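# Lay the plastic panel flat inside the gray tray

## Task

Place the plastic panel so that it lies flat on the floor of the gray tray and stays there without the robot supporting it; then release it and pull the arm away.

## Robot and tools

ROBOT. Two arms, left_arm and right_arm, each ending in a suction cup instead of fingers. The point that is reported and commanded is the cup point: the middle of the cup rim (29 mm across) when nothing touches it. The cup faces along the cup point's own +z axis. From roughly 7 cm behind the rim the tool widens to about 8 cm sideways, camera included, so leave clearance there.

FRAME. All printed poses share one scene frame: origin on the tabletop midway between the arms, +z up, +x out over the table, left_arm on the +y side. The arm names do not match left and right in the pictures. Positions are in metres, orientations as quaternions wxyz, velocities in m/s and rad/s. Reported cup positions can be slightly off, more so at long reach.

ROW FORMAT. Every motion command is one row of 14 numbers covering both arms, even if only one moves: left_arm dx, dy, dz, rx, ry, rz, left suction, then the same seven for right_arm. The first six of each arm are an offset, not a pose: a displacement from that cup point's measured pose at the start (for a call's first action, the pose in the latest result of this scene), expressed along the cup point's own axes. Values lie in [-1, 1]; 1.0 equals 0.6 m for dx, dy, dz and 180 degrees for rotation. rx, ry, rz form a single rotation vector. Suction is absolute: 1 is full vacuum (about 55 kPa under ambient), fractions request partial vacuum, 0.05 or less switches it off, and the setting persists. To keep an arm's suction unchanged, repeat its current value; a 0 turns it off.

TOOLS.
execute_actions(actions): a list of actions; each action is a table of up to 15 rows, one row per control step of 1/30 s. A short table repeats its last row to fill 15 steps. Every row is measured from the action's start pose, not from the preceding row. An empty list just returns the current state and images.
move(target, speed, stop_force, blocking): target is one 14-number row as above, offsets from the last reported pose. Each cup point travels in a straight line toward its goal, turning the short way; both paths finish together, lasting 0.5 to 10 s (cut off at 10 s). speed is in m/s, 0.002 to 0.5, default 0.25; turning rate is capped at twice that in rad/s. Paths ignore obstacles and the other arm, can lag, drift and overshoot the speed, especially with a near-straight arm. stop_force (N, 9 to 40, shared by both arms, not allowed in the first 0.2 s) ends an arm's path when its wrist sensor feels that much extra resistance for two steps; the arm then backs to its position two steps earlier and holds. Pressing can briefly exceed stop_force. It is unreliable if the cup rotates during the move, and should be omitted when lifting off something the cup is pressing. blocking=false returns after 0.5 s while motion continues (not combinable with stop_force); then only wait or stop are accepted until it ends.
wait(seconds): 0 to 10 s, the arms hold their last commands.
stop(): brakes a running move; it needs some room.
zoom_image(camera, region): camera is cam_high, cam_left_wrist or cam_right_wrist; region [x0, y0, x1, y1] in pixels, at most 504 x 504.
finished_scene(scene): ends the current scene, given its number; irreversible.

MOTION LIMITS. Each control step clips the command to within 100 mm and 16 degrees of the measured pose, so far goals take several actions. Position wins over orientation when both cannot be met. Motion trails commands by about 0.17 s. Elbows stop just short of straight.

RESULTS. Each result shows per arm the cup pose and velocity, joint positions and torques, Hand target (where the controller is currently steering), Wrist force and Wrist torque along the cup point's axes (noise up to ~2.4 N, offsets up to ~4 N, saturation near 50 N; force points from the surface back into the arm), suction_measured and part_present (1 at 0.50 and above, 0 below 0.45). Action calls list step readings, with HELD marking steps that were held back. A move adds a 'move:' line: done, off_target, moving, held, contact (stop_force triggered) or fault, plus limits=paced (command clipped) or limits=held (steps blocked, possibly followed by a sudden surge). 'pose unreachable' means the clearance check altered that arm's command. Images come from cam_high (896x504) and both fisheye wrist cameras (616x616); calibration is approximate.

GRASPING. Switch suction on and press the rim fully onto a smooth flat area of the panel, away from edges, holes or seams. A good seal reads close to the commanded value; near 0 means no seal. Under vacuum the cup compresses, so the part sits up to about 10 mm nearer the tool. To release, set the panel down on the tray floor first, then turn suction off, and lift at least 15 mm to break contact. If the cup seals to the table, switching suction off frees it.

AVOID. Torque faults (joint limits 142 N m for the three large joints, 26.6 N m for wrists) or 150 N outside force stop the arm for 10 s. Stiff arms fault when driven even slightly into firm surfaces, so approach slowly, ideally with stop_force. Do not let the arms collide, do not drop, slam or knock anything off the table, and watch for MOTOR HOT warnings (brakes engage at 85 °C). Loose objects may be nudged occasionally, so confirm the panel is flat in the tray before finishing.

Each tool is called after ">>>" as name(argument=value, ...) on one line, values as JSON.

## Session

>>> execute_actions(actions=[])

Scene clock: 0.00 s.
left_arm: end_effector_position=(+0.4223, +0.5092, +0.2265) suction_measured=0.00 part_present=0 end_effector_quat_wxyz=(-0.001, -0.282, +0.959, +0.000) end_effector_velocity=(+0.000, +0.000, +0.000) end_effector_angular_velocity=(-0.000, -0.001, +0.001) | right_arm: end_effector_position=(+0.4110, -0.4097, +0.2264) suction_measured=0.00 part_present=0 end_effector_quat_wxyz=(-0.001, +0.157, +0.988, -0.001) end_effector_velocity=(-0.000, +0.000, -0.001) end_effector_angular_velocity=(+0.001, +0.003, -0.000)
Joint positions: left_arm=[-0.315 -1.722  2.043 -1.89  -1.572 -0.84 ] | right_arm=[-0.315 -1.722  2.043 -1.89  -1.572  0.208]
Joint velocities: left_arm=[ 0.001 -0.    -0.    -0.001  0.    -0.   ] | right_arm=[-0.     0.002  0.     0.001  0.     0.   ]
Joint torques (N m, as the arm reports them, + toward a larger angle): no reading
Wrist force (N, on the end effector, along its own x y z axes, offset not removed): no reading
Wrist torque (N m, same axes, about the end effector's origin, offset not removed): no reading
Hand target (left_arm): +0.422, +0.509, +0.227; -0.001, -0.282, +0.959, +0.000
Hand target (right_arm): +0.411, -0.410, +0.226; -0.001, +0.157, +0.988, -0.001

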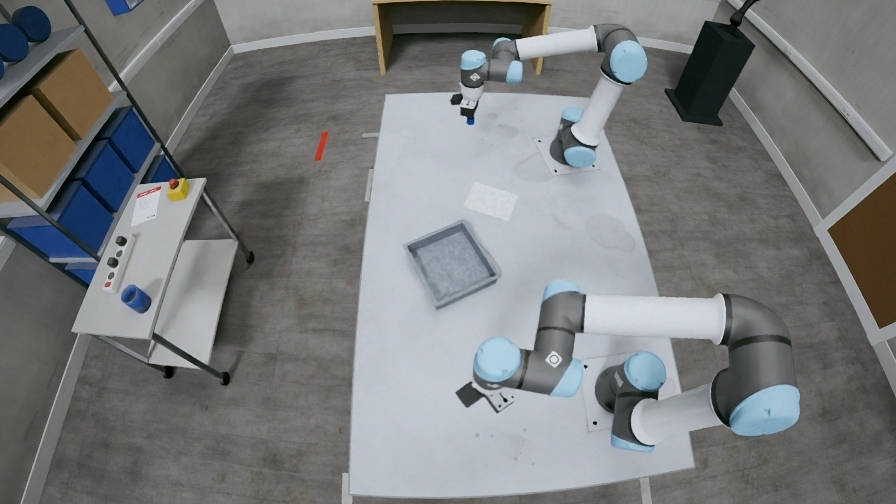

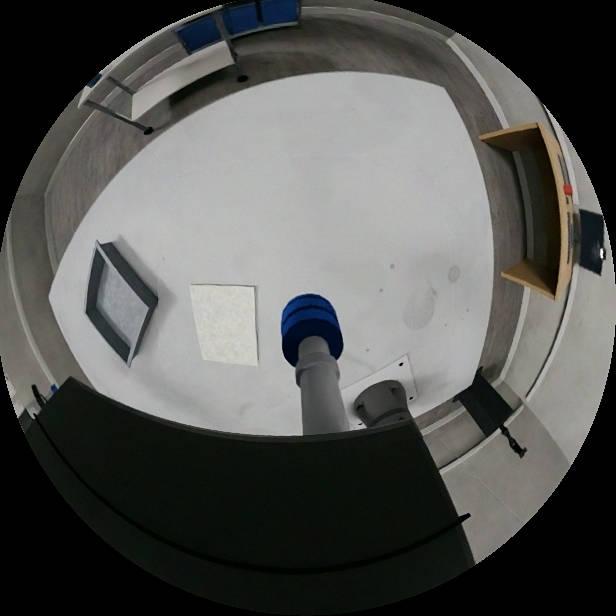

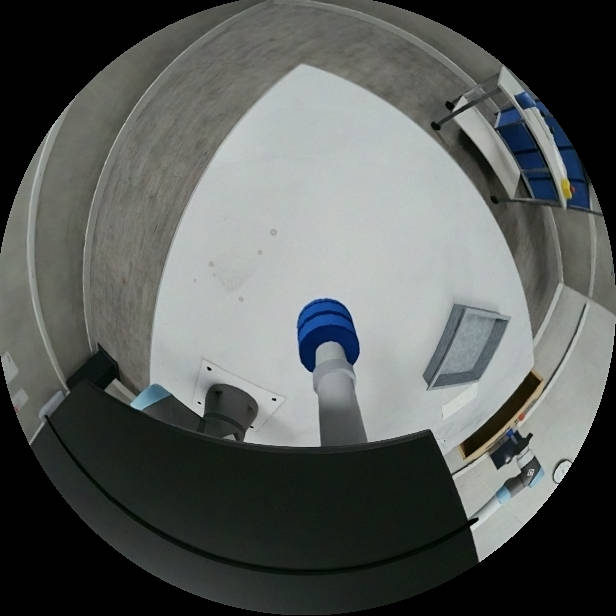

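>>> zoom_image(camera="cam_high", region=[380, 160, 560, 320])

>>> zoom_image(camera="cam_left_wrist", region=[60, 220, 300, 400])

Region (380, 160, 560, 320) of cam_high's 896x504 image, scaled by 2.800, with more detail than that image has.

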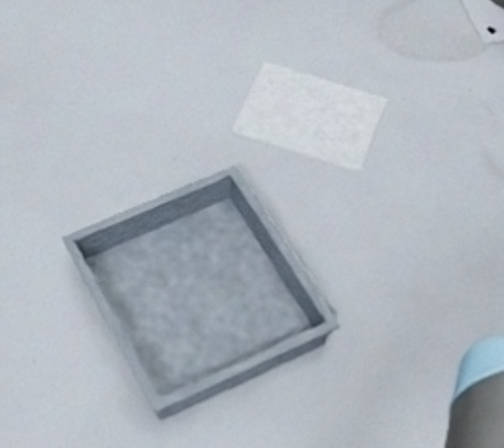

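Region (60, 220, 300, 400) of cam_left_wrist's 616x616 image, scaled by 2.100, with more detail than that image has; it fills the top 378 rows of this view, and the rest is white.

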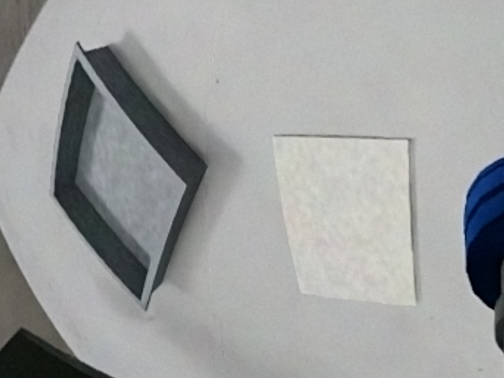

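>>> move(target=[0,0,0,0,0,0,0,0.2095,0.2983,0.2,0,0,0,0], speed=0.3)

Scene clock: 3.83 s.
left_arm: end_effector_position=(+0.4223, +0.5092, +0.2265) suction_measured=0.00 part_present=0 end_effector_quat_wxyz=(-0.001, -0.282, +0.959, +0.000) end_effector_velocity=(+0.000, +0.000, +0.000) end_effector_angular_velocity=(-0.000, -0.001, +0.001) | right_arm: end_effector_position=(+0.3468, -0.2010, +0.1065) suction_measured=0.00 part_present=0 end_effector_quat_wxyz=(-0.001, +0.157, +0.988, -0.001) end_effector_velocity=(+0.001, +0.001, -0.001) end_effector_angular_velocity=(-0.002, -0.001, -0.001)
Joint positions: left_arm=[-0.315 -1.722  2.043 -1.89  -1.572 -0.84 ] | right_arm=[ 0.198 -1.477  2.158 -2.249 -1.572  0.721]
Joint velocities: left_arm=[ 0.001  0.    -0.    -0.001 -0.    -0.   ] | right_arm=[ 0.003  0.004 -0.002 -0.003 -0.002  0.004]
Joint torques (N m, as the arm reports them, + toward a larger angle): left_arm=[  1.61 -13.87 -21.97  -2.33  -0.11   0.03] | right_arm=[  5.77 -10.91 -24.75  -4.15  -1.76   2.23]
Wrist force (N, on the end effector, along its own x y z axes, offset not removed): left_arm=[-3.0 1.3 -0.4] | right_arm=[0.9 0.7 0.2]
Wrist torque (N m, same axes, about the end effector's origin, offset not removed): left_arm=[0.04 0.31 0.00] | right_arm=[0.03 -0.01 -0.10]
Hand target (left_arm): +0.422, +0.509, +0.227; -0.001, -0.282, +0.959, +0.000
Hand target (right_arm): +0.347, -0.201, +0.106; -0.001, +0.157, +0.988, -0.001
Off the commanded pose (left_arm): 0.000 m, 0 deg.
Off the commanded pose (right_arm): 0.000 m, 0 deg.
move: done
camera_calibration (this result's frames):
cam_left_wrist: T_world_to_cam=[[0.5466, -0.837062, 0.0235695, 0.19356], [-0.785485, -0.502758, 0.360897, 0.514885], [-0.290243, -0.21578, -0.932308, 0.540792], [0, 0, 0, 1]] pos_world=[0.455596, 0.537577, 0.313803]
cam_right_wrist: T_world_to_cam=[[-0.304712, -0.951341, 0.0458341, -0.0861218], [-0.877585, 0.299138, 0.374647, 0.329686], [-0.370128, 0.0739364, -0.926034, 0.341426], [0, 0, 0, 1]] pos_world=[0.389456, -0.205797, 0.196603]

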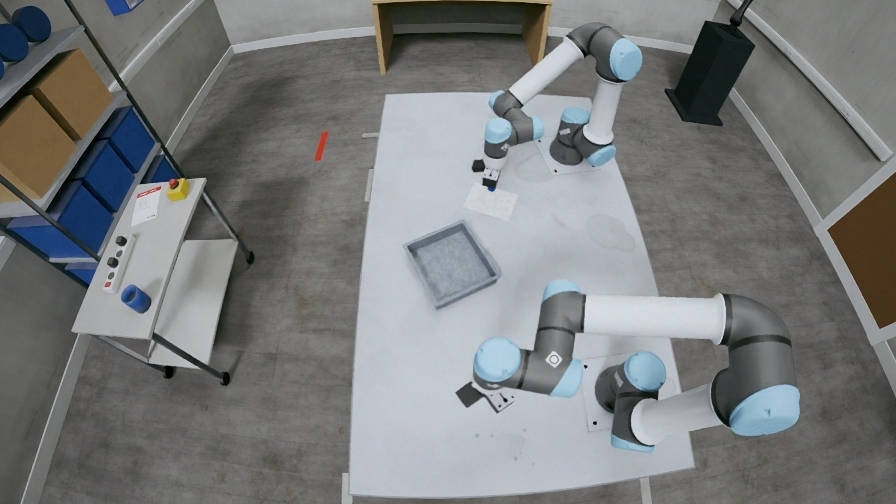

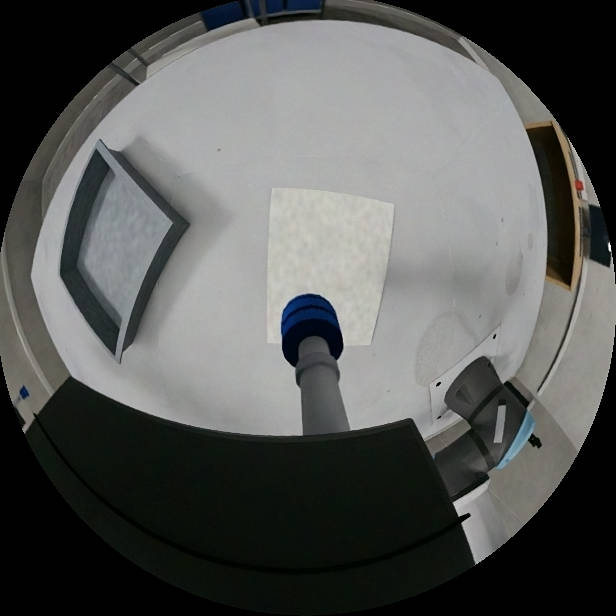

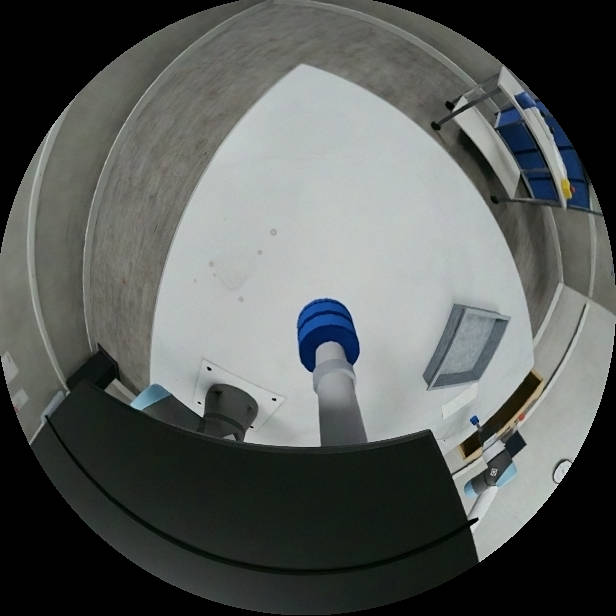

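>>> zoom_image(camera="cam_left_wrist", region=[230, 160, 430, 380])

>>> zoom_image(camera="cam_high", region=[430, 130, 550, 240])

Region (230, 160, 430, 380) of cam_left_wrist's 616x616 image, scaled by 2.291, with more detail than that image has; it fills the left 458 columns of this view, and the rest is white.

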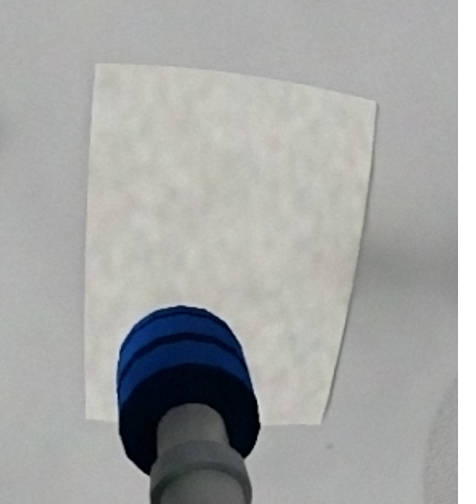

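Region (430, 130, 550, 240) of cam_high's 896x504 image, scaled by 4.200, with more detail than that image has; it fills the top 462 rows of this view, and the rest is white.

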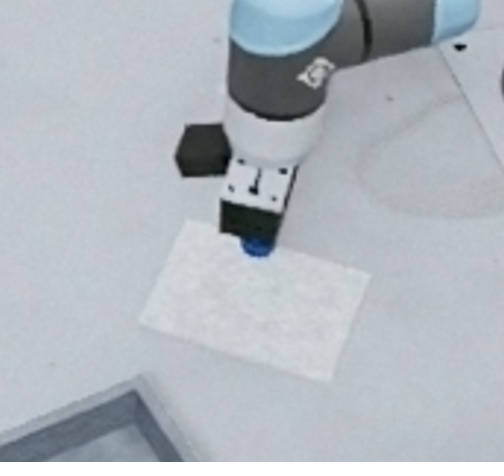

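>>> move(target=[0,0,0,0,0,0,0,0.01,-0.0436,0.125,0,0,0,0], speed=0.15)

>>> move(target=[0,0,0,0,0,0,0,0,0,0.07,0,0,0,1], speed=0.01, stop_force=10)

Scene clock: 6.27 s.
left_arm: end_effector_position=(+0.4223, +0.5092, +0.2265) suction_measured=0.00 part_present=0 end_effector_quat_wxyz=(-0.001, -0.282, +0.959, +0.000) end_effector_velocity=(-0.000, -0.000, -0.000) end_effector_angular_velocity=(-0.001, +0.000, -0.001) | right_arm: end_effector_position=(+0.3329, -0.2240, +0.0317) suction_measured=0.00 part_present=0 end_effector_quat_wxyz=(-0.001, +0.157, +0.988, -0.001) end_effector_velocity=(+0.001, +0.000, -0.001) end_effector_angular_velocity=(+0.002, -0.003, +0.001)
Joint positions: left_arm=[-0.315 -1.722  2.043 -1.89  -1.572 -0.84 ] | right_arm=[ 0.161 -1.371  2.304 -2.501 -1.572  0.684]
Joint velocities: left_arm=[-0.001 -0.     0.001 -0.001 -0.001  0.   ] | right_arm=[-0.001  0.003  0.001 -0.007  0.001 -0.001]
Joint torques (N m, as the arm reports them, + toward a larger angle): left_arm=[  1.78 -13.55 -22.04  -2.38  -0.08   0.08] | right_arm=[ -7.73 -10.83  -7.25  -4.1    1.65  -1.73]
Wrist force (N, on the end effector, along its own x y z axes, offset not removed): left_arm=[-2.2 -0.4 0.9] | right_arm=[3.0 2.3 -1.0]
Wrist torque (N m, same axes, about the end effector's origin, offset not removed): left_arm=[-0.01 0.23 0.16] | right_arm=[0.37 -0.16 -0.04]
Hand target (left_arm): +0.422, +0.509, +0.227; -0.001, -0.282, +0.959, +0.000
Hand target (right_arm): +0.333, -0.224, +0.032; -0.001, +0.157, +0.988, -0.001
Off the commanded pose (left_arm): 0.000 m, 0 deg.
Off the commanded pose (right_arm): 0.000 m, 0 deg.
move: done
camera_calibration (this result's frames):
cam_left_wrist: T_world_to_cam=[[0.5466, -0.837062, 0.0235694, 0.19356], [-0.785485, -0.502758, 0.360897, 0.514885], [-0.290244, -0.21578, -0.932308, 0.540792], [0, 0, 0, 1]] pos_world=[0.455596, 0.537577, 0.313802]
cam_right_wrist: T_world_to_cam=[[-0.30471, -0.95134, 0.0458677, -0.108883], [-0.877538, 0.29914, 0.374755, 0.35229], [-0.37024, 0.0739411, -0.925989, 0.268756], [0, 0, 0, 1]] pos_world=[0.375474, -0.228841, 0.121837]

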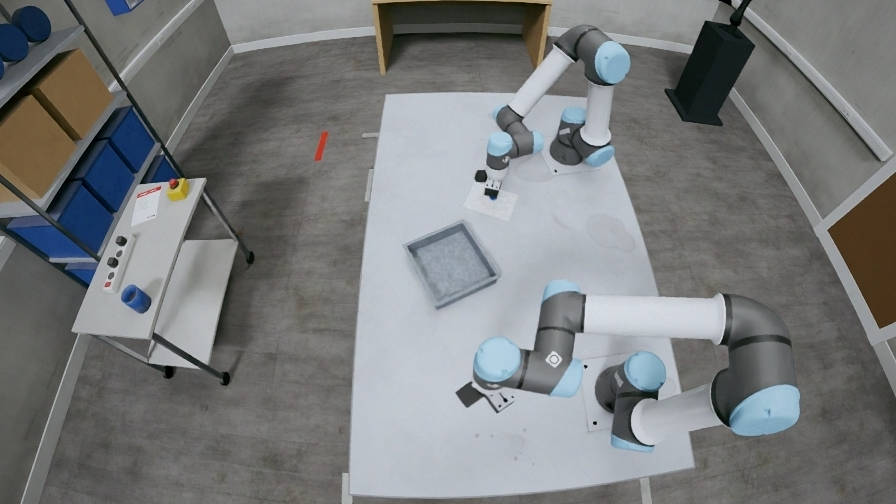

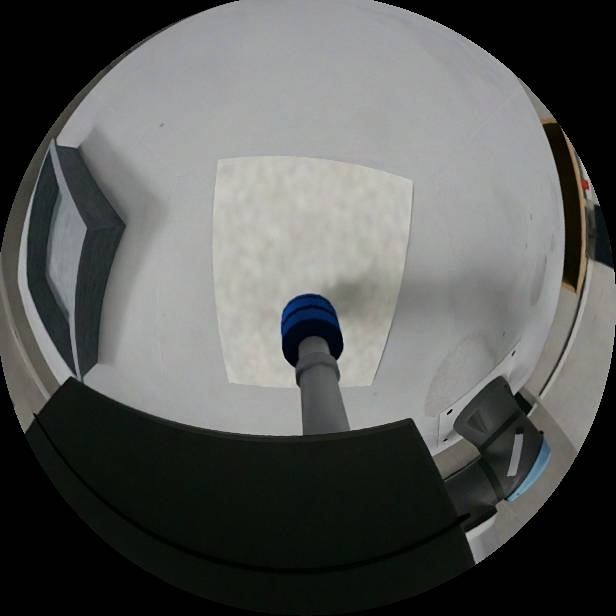

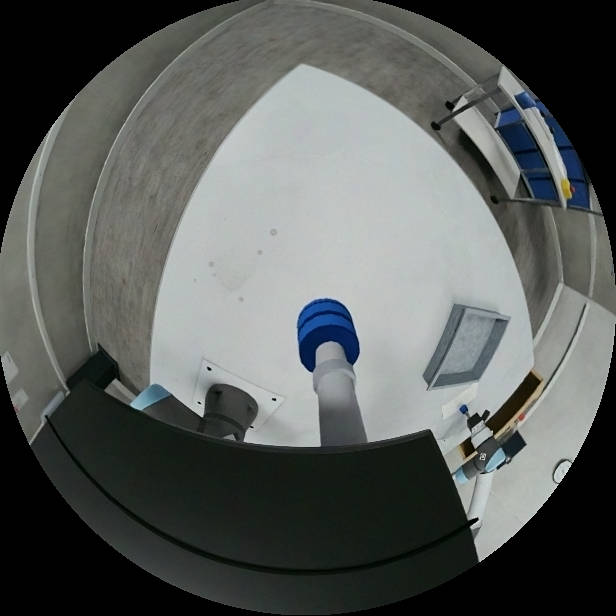

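Scene clock: 10.30 s.
left_arm: end_effector_position=(+0.4223, +0.5092, +0.2265) suction_measured=0.00 part_present=0 end_effector_quat_wxyz=(-0.001, -0.282, +0.959, +0.000) end_effector_velocity=(+0.000, -0.000, -0.000) end_effector_angular_velocity=(-0.000, -0.000, -0.000) | right_arm: end_effector_position=(+0.3327, -0.2241, -0.0048) suction_measured=0.95 part_present=1 end_effector_quat_wxyz=(-0.001, +0.157, +0.988, -0.001) end_effector_velocity=(-0.000, -0.000, +0.002) end_effector_angular_velocity=(-0.002, +0.003, -0.000)
Joint positions: left_arm=[-0.315 -1.722  2.043 -1.89  -1.572 -0.84 ] | right_arm=[ 0.161 -1.274  2.329 -2.623 -1.572  0.684]
Joint velocities: left_arm=[-0.  0.  0. -0. -0. -0.] | right_arm=[-0.    -0.007 -0.002  0.011 -0.001  0.   ]
Joint torques (N m, as the arm reports them, + toward a larger angle): left_arm=[  2.31 -13.3  -21.32  -2.45  -0.05   0.06] | right_arm=[  2.6  -27.68 -14.22   1.84  -1.1    2.17]
Wrist force (N, on the end effector, along its own x y z axes, offset not removed): left_arm=[0.5 1.5 -2.3] | right_arm=[2.3 -0.1 -30.4]
Wrist torque (N m, same axes, about the end effector's origin, offset not removed): left_arm=[0.15 -0.21 0.13] | right_arm=[0.33 0.12 -0.07]
Hand target (left_arm): +0.422, +0.509, +0.227; -0.001, -0.282, +0.959, +0.000
Hand target (right_arm): +0.333, -0.224, -0.004; -0.001, +0.157, +0.988, -0.001
Off the commanded pose (left_arm): 0.000 m, 0 deg.
Off the commanded pose (right_arm): 0.005 m, 0 deg.
move: contact (right_arm)
camera_calibration (this result's frames):
cam_left_wrist: T_world_to_cam=[[0.5466, -0.837062, 0.0235694, 0.19356], [-0.785485, -0.502758, 0.360897, 0.514885], [-0.290243, -0.21578, -0.932308, 0.540792], [0, 0, 0, 1]] pos_world=[0.455596, 0.537577, 0.313803]
cam_right_wrist: T_world_to_cam=[[-0.304679, -0.95134, 0.0460842, -0.107354], [-0.877444, 0.299176, 0.374948, 0.365794], [-0.37049, 0.0738025, -0.9259, 0.23494], [0, 0, 0, 1]] pos_world=[0.375298, -0.228906, 0.0853248]

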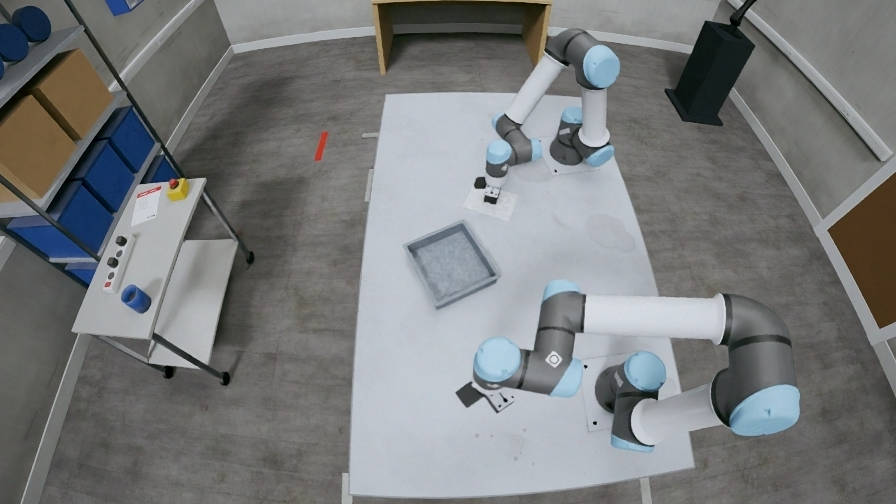

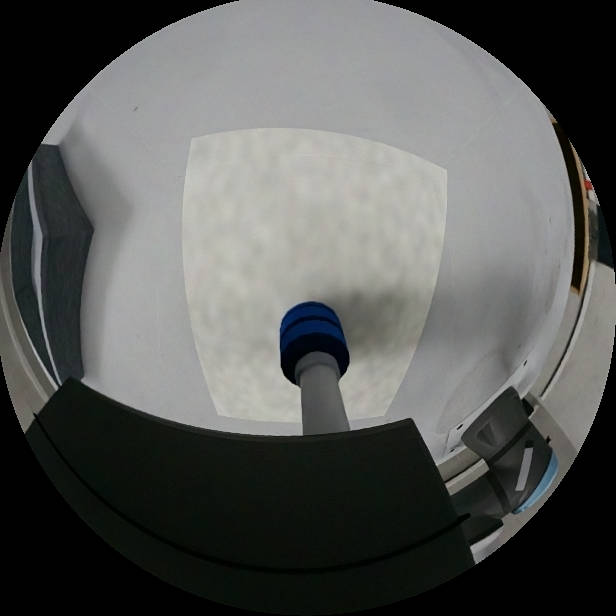

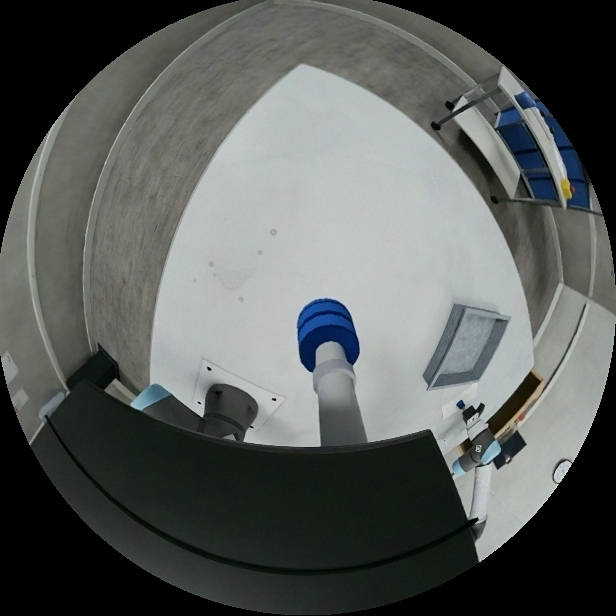

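>>> move(target=[0,0,0,0,0,0,0,0,0,-0.25,0,0,0,1], speed=0.15)

Scene clock: 12.07 s.
left_arm: end_effector_position=(+0.4223, +0.5092, +0.2265) suction_measured=0.00 part_present=0 end_effector_quat_wxyz=(-0.001, -0.282, +0.959, +0.000) end_effector_velocity=(-0.000, +0.000, -0.000) end_effector_angular_velocity=(+0.001, +0.001, +0.000) | right_arm: end_effector_position=(+0.3330, -0.2239, +0.1449) suction_measured=0.96 part_present=1 end_effector_quat_wxyz=(-0.001, +0.157, +0.988, -0.001) end_effector_velocity=(+0.000, -0.000, +0.001) end_effector_angular_velocity=(-0.000, +0.002, -0.000)
Joint positions: left_arm=[-0.315 -1.722  2.043 -1.89  -1.572 -0.84 ] | right_arm=[ 0.161 -1.602  2.167 -2.133 -1.572  0.684]
Joint velocities: left_arm=[ 0.     0.     0.     0.001  0.    -0.   ] | right_arm=[-0.001  0.    -0.003  0.004  0.    -0.   ]
Joint torques (N m, as the arm reports them, + toward a larger angle): left_arm=[  2.07 -13.94 -21.49  -2.44  -0.01   0.07] | right_arm=[ -6.75 -31.43 -27.45  -0.46   0.39  -1.86]
Wrist force (N, on the end effector, along its own x y z axes, offset not removed): left_arm=[-2.5 2.8 1.4] | right_arm=[-2.1 -1.1 0.0]
Wrist torque (N m, same axes, about the end effector's origin, offset not removed): left_arm=[0.34 0.33 0.13] | right_arm=[0.03 0.39 -0.09]
Hand target (left_arm): +0.422, +0.509, +0.227; -0.001, -0.282, +0.959, +0.000
Hand target (right_arm): +0.333, -0.224, +0.145; -0.001, +0.157, +0.988, -0.001
Off the commanded pose (left_arm): 0.000 m, 0 deg.
Off the commanded pose (right_arm): 0.000 m, 0 deg.
move: done
camera_calibration (this result's frames):
cam_left_wrist: T_world_to_cam=[[0.5466, -0.837062, 0.0235694, 0.19356], [-0.785485, -0.502758, 0.360897, 0.514885], [-0.290243, -0.21578, -0.932308, 0.540792], [0, 0, 0, 1]] pos_world=[0.455596, 0.537577, 0.313803]
cam_right_wrist: T_world_to_cam=[[-0.304629, -0.951357, 0.0460631, -0.114001], [-0.877472, 0.299124, 0.374923, 0.309919], [-0.370464, 0.0737935, -0.925911, 0.373669], [0, 0, 0, 1]] pos_world=[0.375649, -0.228734, 0.23504]

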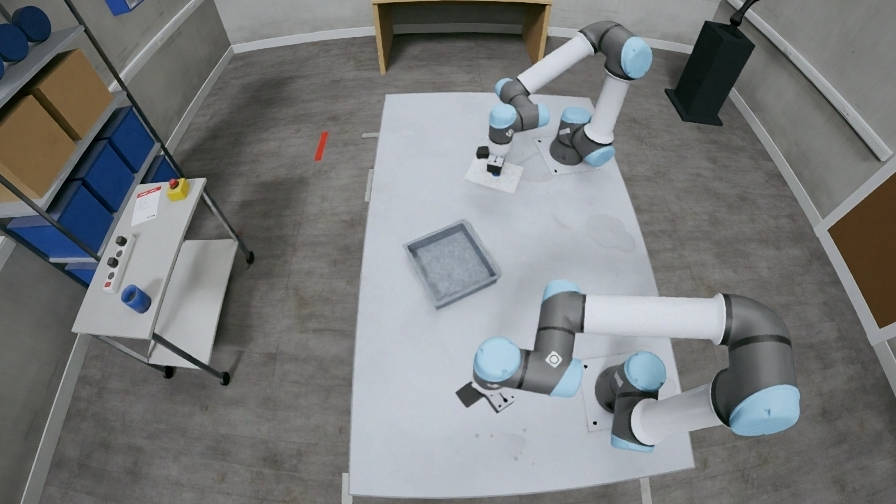

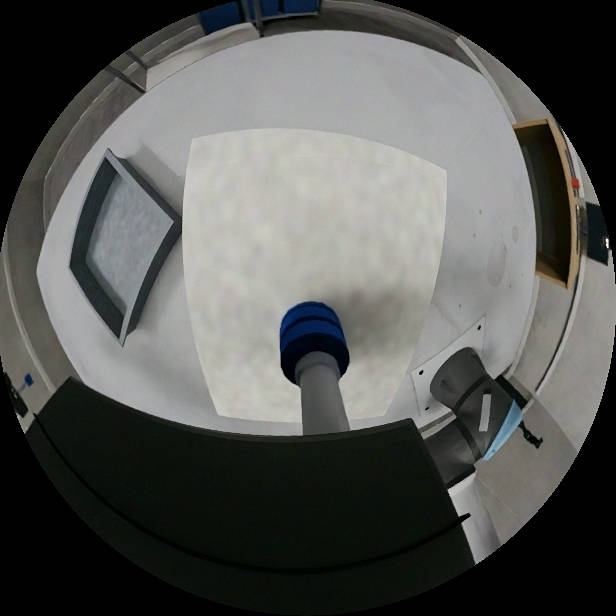

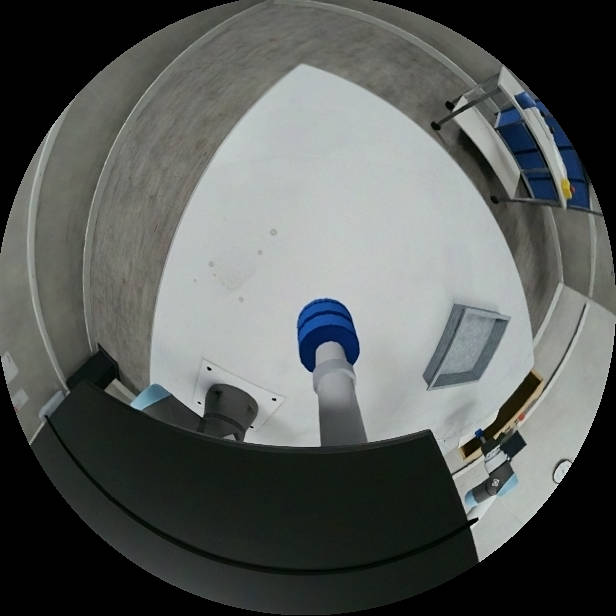

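>>> zoom_image(camera="cam_left_wrist", region=[50, 130, 210, 360])

>>> zoom_image(camera="cam_right_wrist", region=[400, 280, 560, 440])

Region (50, 130, 210, 360) of cam_left_wrist's 616x616 image, scaled by 2.191, with more detail than that image has; it fills the left 351 columns of this view, and the rest is white.

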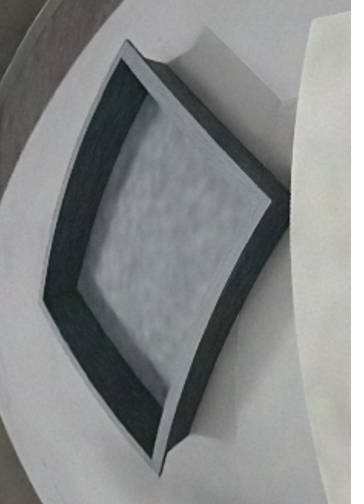

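Region (400, 280, 560, 440) of cam_right_wrist's 616x616 image, scaled by 3.150, with more detail than that image has.

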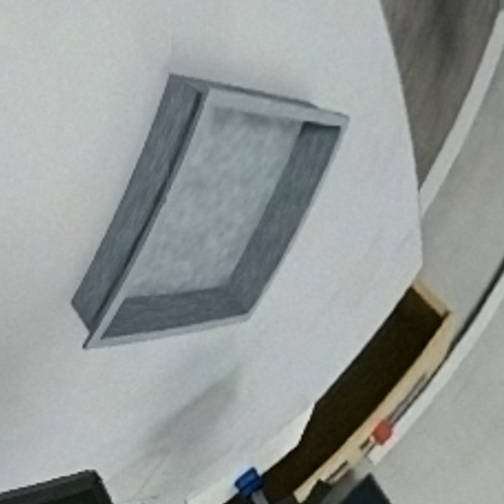

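>>> move(target=[0,0,0,0,0,0,0,-0.0993,0.5075,0,0,0,0.233,1], speed=0.25)

>>> zoom_image(camera="cam_high", region=[370, 170, 550, 330])

>>> zoom_image(camera="cam_right_wrist", region=[380, 260, 560, 440])

Scene clock: 15.37 s.
left_arm: end_effector_position=(+0.4223, +0.5092, +0.2265) suction_measured=0.00 part_present=0 end_effector_quat_wxyz=(-0.001, -0.282, +0.959, +0.000) end_effector_velocity=(-0.000, -0.000, -0.000) end_effector_angular_velocity=(+0.000, +0.001, -0.001) | right_arm: end_effector_position=(+0.4841, +0.0470, +0.1444) suction_measured=0.96 part_present=1 end_effector_quat_wxyz=(+0.000, +0.500, +0.866, -0.002) end_effector_velocity=(+0.001, +0.001, -0.001) end_effector_angular_velocity=(-0.002, +0.003, -0.002)
Joint positions: left_arm=[-0.315 -1.722  2.043 -1.89  -1.572 -0.84 ] | right_arm=[ 0.447 -0.934  1.266 -1.899 -1.572  1.702]
Joint velocities: left_arm=[-0.001 -0.     0.001 -0.    -0.     0.   ] | right_arm=[ 0.001  0.005 -0.008  0.006  0.     0.003]
Joint torques (N m, as the arm reports them, + toward a larger angle): left_arm=[  1.69 -13.47 -21.54  -2.43  -0.1   -0.09] | right_arm=[  5.31 -35.2  -30.79  -0.56  -1.86   2.31]
Wrist force (N, on the end effector, along its own x y z axes, offset not removed): left_arm=[-2.7 0.1 -1.2] | right_arm=[0.2 -0.7 1.6]
Wrist torque (N m, same axes, about the end effector's origin, offset not removed): left_arm=[-0.10 0.33 0.24] | right_arm=[0.09 0.12 -0.05]
Hand target (left_arm): +0.422, +0.509, +0.227; -0.001, -0.282, +0.959, +0.000
Hand target (right_arm): +0.484, +0.047, +0.144; +0.000, +0.500, +0.866, -0.002
Off the commanded pose (left_arm): 0.000 m, 0 deg.
Off the commanded pose (right_arm): 0.001 m, 0 deg.
move: done
camera_calibration (this result's frames):
cam_left_wrist: T_world_to_cam=[[0.5466, -0.837062, 0.0235692, 0.193561], [-0.785485, -0.502758, 0.360897, 0.514885], [-0.290244, -0.215779, -0.932308, 0.540792], [0, 0, 0, 1]] pos_world=[0.455596, 0.537577, 0.313802]
cam_right_wrist: T_world_to_cam=[[-0.862425, -0.504132, 0.0455486, 0.438916], [-0.453712, 0.809784, 0.372016, 0.132923], [-0.224429, 0.30017, -0.927108, 0.328018], [0, 0, 0, 1]] pos_world=[0.512458, 0.0151716, 0.234667]

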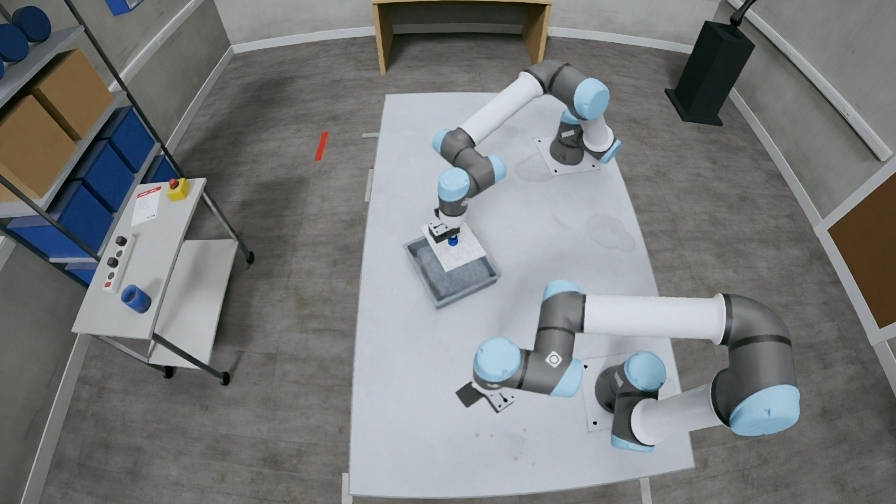

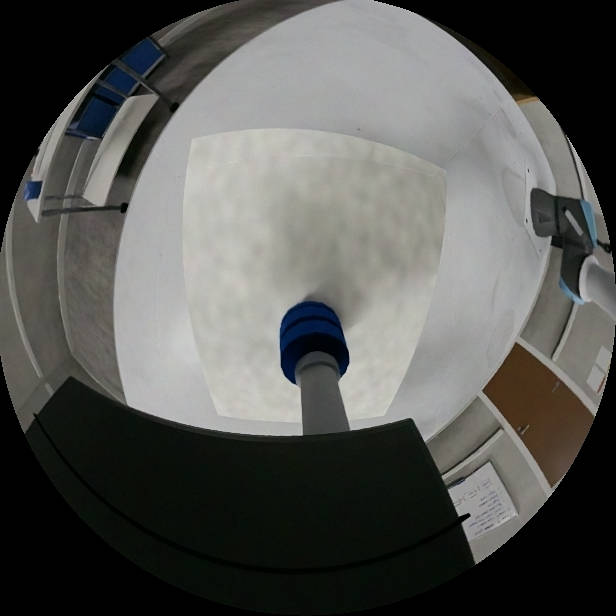

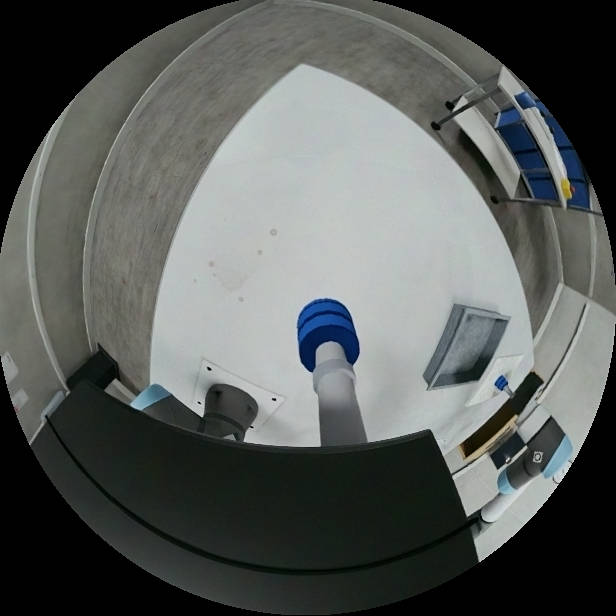

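Region (370, 170, 550, 330) of cam_high's 896x504 image, scaled by 2.800, with more detail than that image has.

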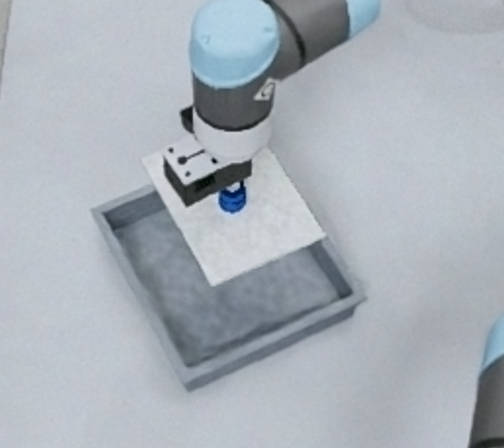

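Region (380, 260, 560, 440) of cam_right_wrist's 616x616 image, scaled by 2.800, with more detail than that image has.

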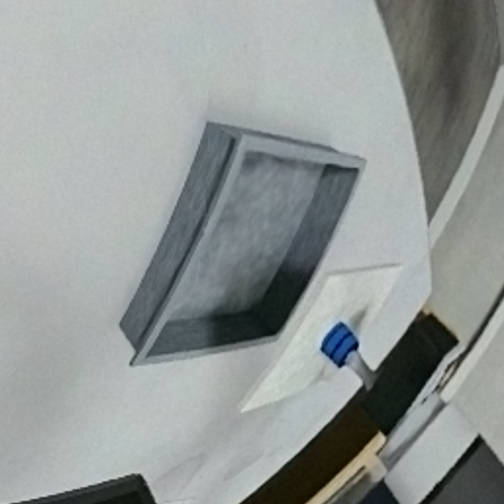

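>>> move(target=[0,0,0,0,0,0,0,0,0,0.125,0,0,0,1], speed=0.12)

>>> zoom_image(camera="cam_high", region=[370, 170, 550, 330])

>>> zoom_image(camera="cam_right_wrist", region=[400, 270, 560, 430])

Scene clock: 16.63 s.
left_arm: end_effector_position=(+0.4223, +0.5092, +0.2265) suction_measured=0.00 part_present=0 end_effector_quat_wxyz=(-0.001, -0.282, +0.959, +0.000) end_effector_velocity=(+0.001, +0.000, +0.001) end_effector_angular_velocity=(-0.001, -0.002, +0.001) | right_arm: end_effector_position=(+0.4840, +0.0469, +0.0696) suction_measured=0.96 part_present=1 end_effector_quat_wxyz=(+0.000, +0.500, +0.866, -0.002) end_effector_velocity=(+0.000, -0.000, -0.002) end_effector_angular_velocity=(-0.001, +0.000, -0.000)
Joint positions: left_arm=[-0.315 -1.722  2.043 -1.89  -1.572 -0.84 ] | right_arm=[ 0.447 -0.862  1.349 -2.054 -1.572  1.702]
Joint velocities: left_arm=[ 0.     0.    -0.001 -0.    -0.    -0.   ] | right_arm=[ 0.     0.003  0.001 -0.003 -0.001  0.   ]
Joint torques (N m, as the arm reports them, + toward a larger angle): left_arm=[  2.34 -13.84 -21.09  -2.3   -0.07   0.09] | right_arm=[ -3.55 -36.89 -13.12  -4.2   -0.35  -1.47]
Wrist force (N, on the end effector, along its own x y z axes, offset not removed): left_arm=[0.1 2.6 -0.9] | right_arm=[1.7 2.4 1.5]
Wrist torque (N m, same axes, about the end effector's origin, offset not removed): left_arm=[0.39 -0.07 0.13] | right_arm=[0.37 0.01 -0.05]
Hand target (left_arm): +0.422, +0.509, +0.227; -0.001, -0.282, +0.959, +0.000
Hand target (right_arm): +0.484, +0.047, +0.069; +0.000, +0.500, +0.866, -0.002
Off the commanded pose (left_arm): 0.000 m, 0 deg.
Off the commanded pose (right_arm): 0.000 m, 0 deg.
move: done
camera_calibration (this result's frames):
cam_left_wrist: T_world_to_cam=[[0.5466, -0.837062, 0.0235695, 0.19356], [-0.785485, -0.502758, 0.360897, 0.514885], [-0.290244, -0.21578, -0.932308, 0.540793], [0, 0, 0, 1]] pos_world=[0.455596, 0.537577, 0.313802]
cam_right_wrist: T_world_to_cam=[[-0.862398, -0.504178, 0.0455374, 0.442131], [-0.453774, 0.809776, 0.371957, 0.160803], [-0.224408, 0.300112, -0.927132, 0.258619], [0, 0, 0, 1]] pos_world=[0.512297, 0.015084, 0.159829]

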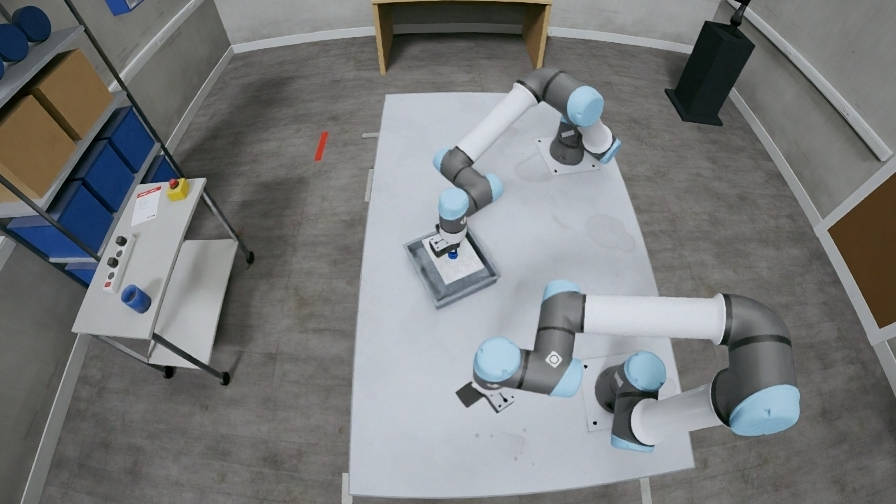

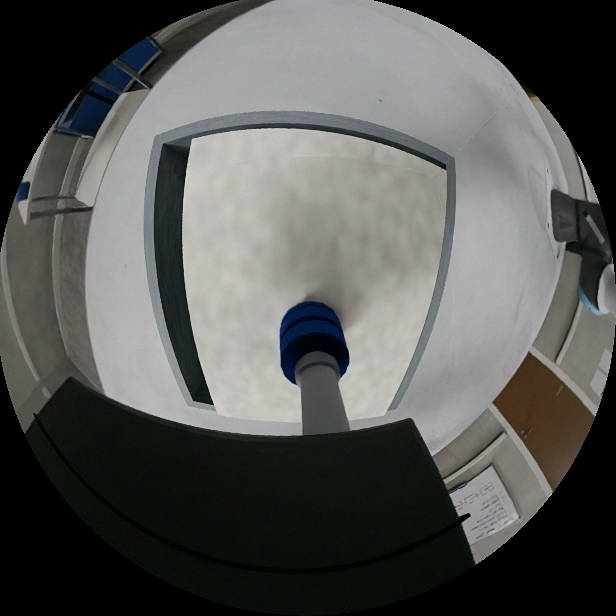

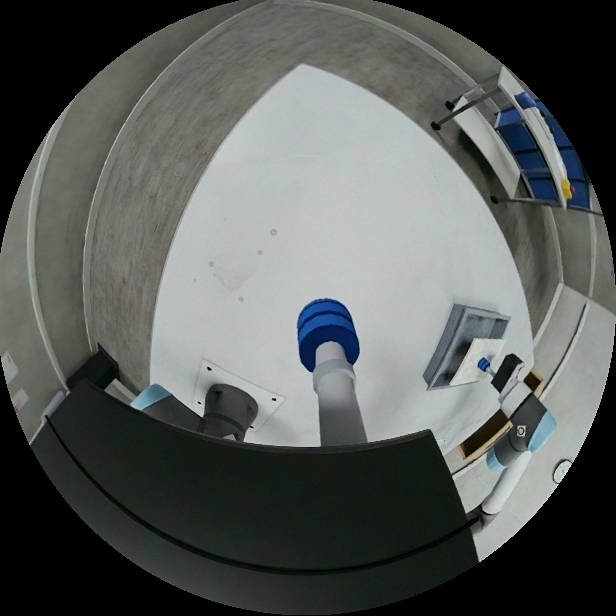

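Region (370, 170, 550, 330) of cam_high's 896x504 image, scaled by 2.800, with more detail than that image has.

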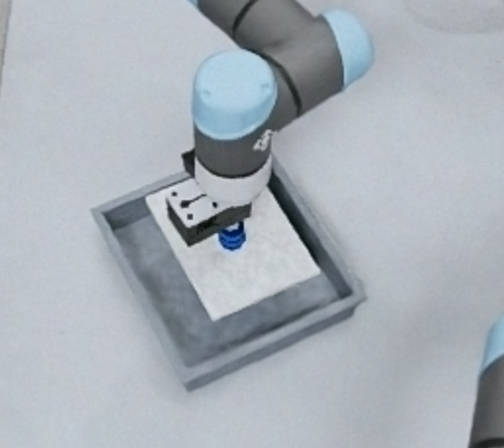

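Region (400, 270, 560, 430) of cam_right_wrist's 616x616 image, scaled by 3.150, with more detail than that image has.

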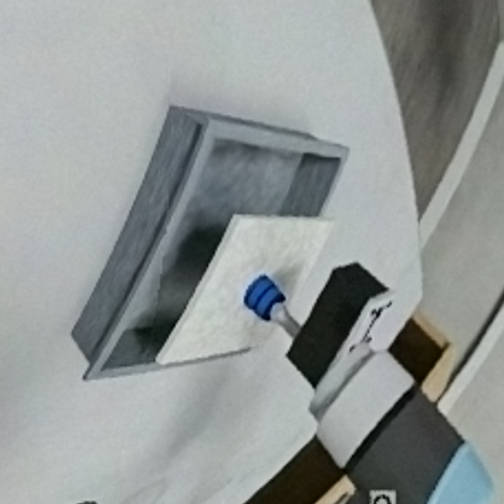

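>>> move(target=[0,0,0,0,0,0,0,0.004,0.011,0.075,0,0,0,1], speed=0.06)

Scene clock: 18.40 s.
left_arm: end_effector_position=(+0.4223, +0.5092, +0.2265) suction_measured=0.00 part_present=0 end_effector_quat_wxyz=(-0.001, -0.282, +0.959, +0.000) end_effector_velocity=(+0.000, +0.000, +0.000) end_effector_angular_velocity=(+0.000, +0.001, +0.001) | right_arm: end_effector_position=(+0.4883, +0.0522, +0.0246) suction_measured=0.96 part_present=1 end_effector_quat_wxyz=(+0.000, +0.500, +0.866, -0.002) end_effector_velocity=(+0.001, +0.000, -0.001) end_effector_angular_velocity=(-0.001, -0.002, -0.000)
Joint positions: left_arm=[-0.315 -1.722  2.043 -1.89  -1.572 -0.84 ] | right_arm=[ 0.449 -0.794  1.354 -2.128 -1.572  1.704]
Joint velocities: left_arm=[ 0.001  0.    -0.001  0.002 -0.    -0.   ] | right_arm=[ 0.     0.002 -0.001 -0.002 -0.002  0.   ]
Joint torques (N m, as the arm reports them, + toward a larger angle): left_arm=[  1.95 -13.93 -21.89  -2.48  -0.11   0.04] | right_arm=[  4.71 -37.95 -29.18  -4.29  -0.17   2.16]
Wrist force (N, on the end effector, along its own x y z axes, offset not removed): left_arm=[0.9 0.0 -0.9] | right_arm=[-1.6 2.0 0.5]
Wrist torque (N m, same axes, about the end effector's origin, offset not removed): left_arm=[0.03 -0.11 0.11] | right_arm=[0.31 0.46 -0.15]
Hand target (left_arm): +0.422, +0.509, +0.227; -0.001, -0.282, +0.959, +0.000
Hand target (right_arm): +0.488, +0.052, +0.025; +0.000, +0.500, +0.866, -0.002
Off the commanded pose (left_arm): 0.000 m, 0 deg.
Off the commanded pose (right_arm): 0.000 m, 0 deg.
move: done
camera_calibration (this result's frames):
cam_left_wrist: T_world_to_cam=[[0.5466, -0.837062, 0.0235694, 0.19356], [-0.785485, -0.502758, 0.360897, 0.514885], [-0.290244, -0.21578, -0.932308, 0.540792], [0, 0, 0, 1]] pos_world=[0.455596, 0.537577, 0.313802]
cam_right_wrist: T_world_to_cam=[[-0.862392, -0.504176, 0.0456853, 0.450597], [-0.453724, 0.809799, 0.371968, 0.175207], [-0.224533, 0.300054, -0.927121, 0.216401], [0, 0, 0, 1]] pos_world=[0.516676, 0.0203653, 0.114873]

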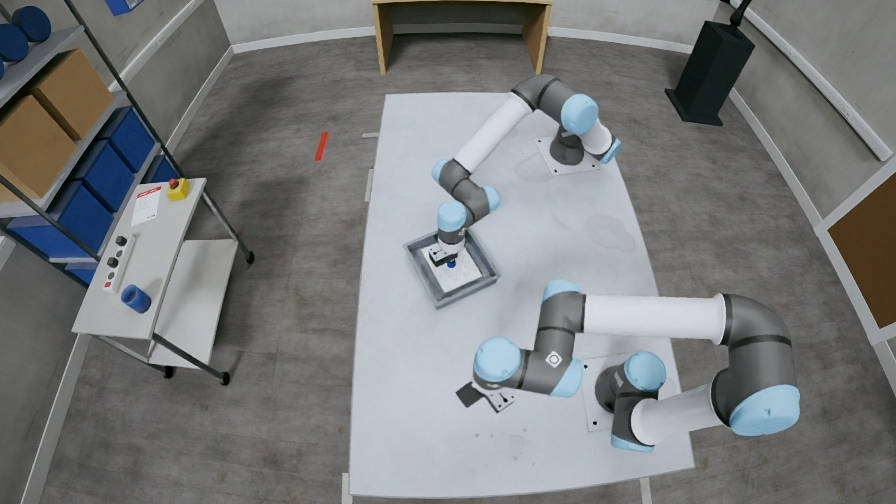

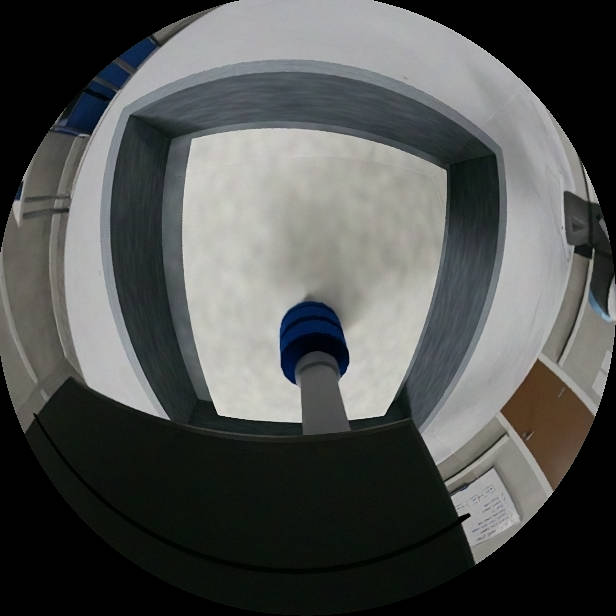

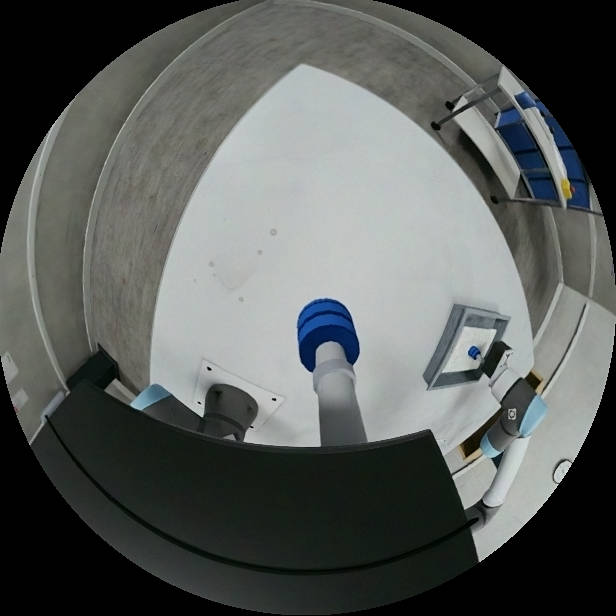

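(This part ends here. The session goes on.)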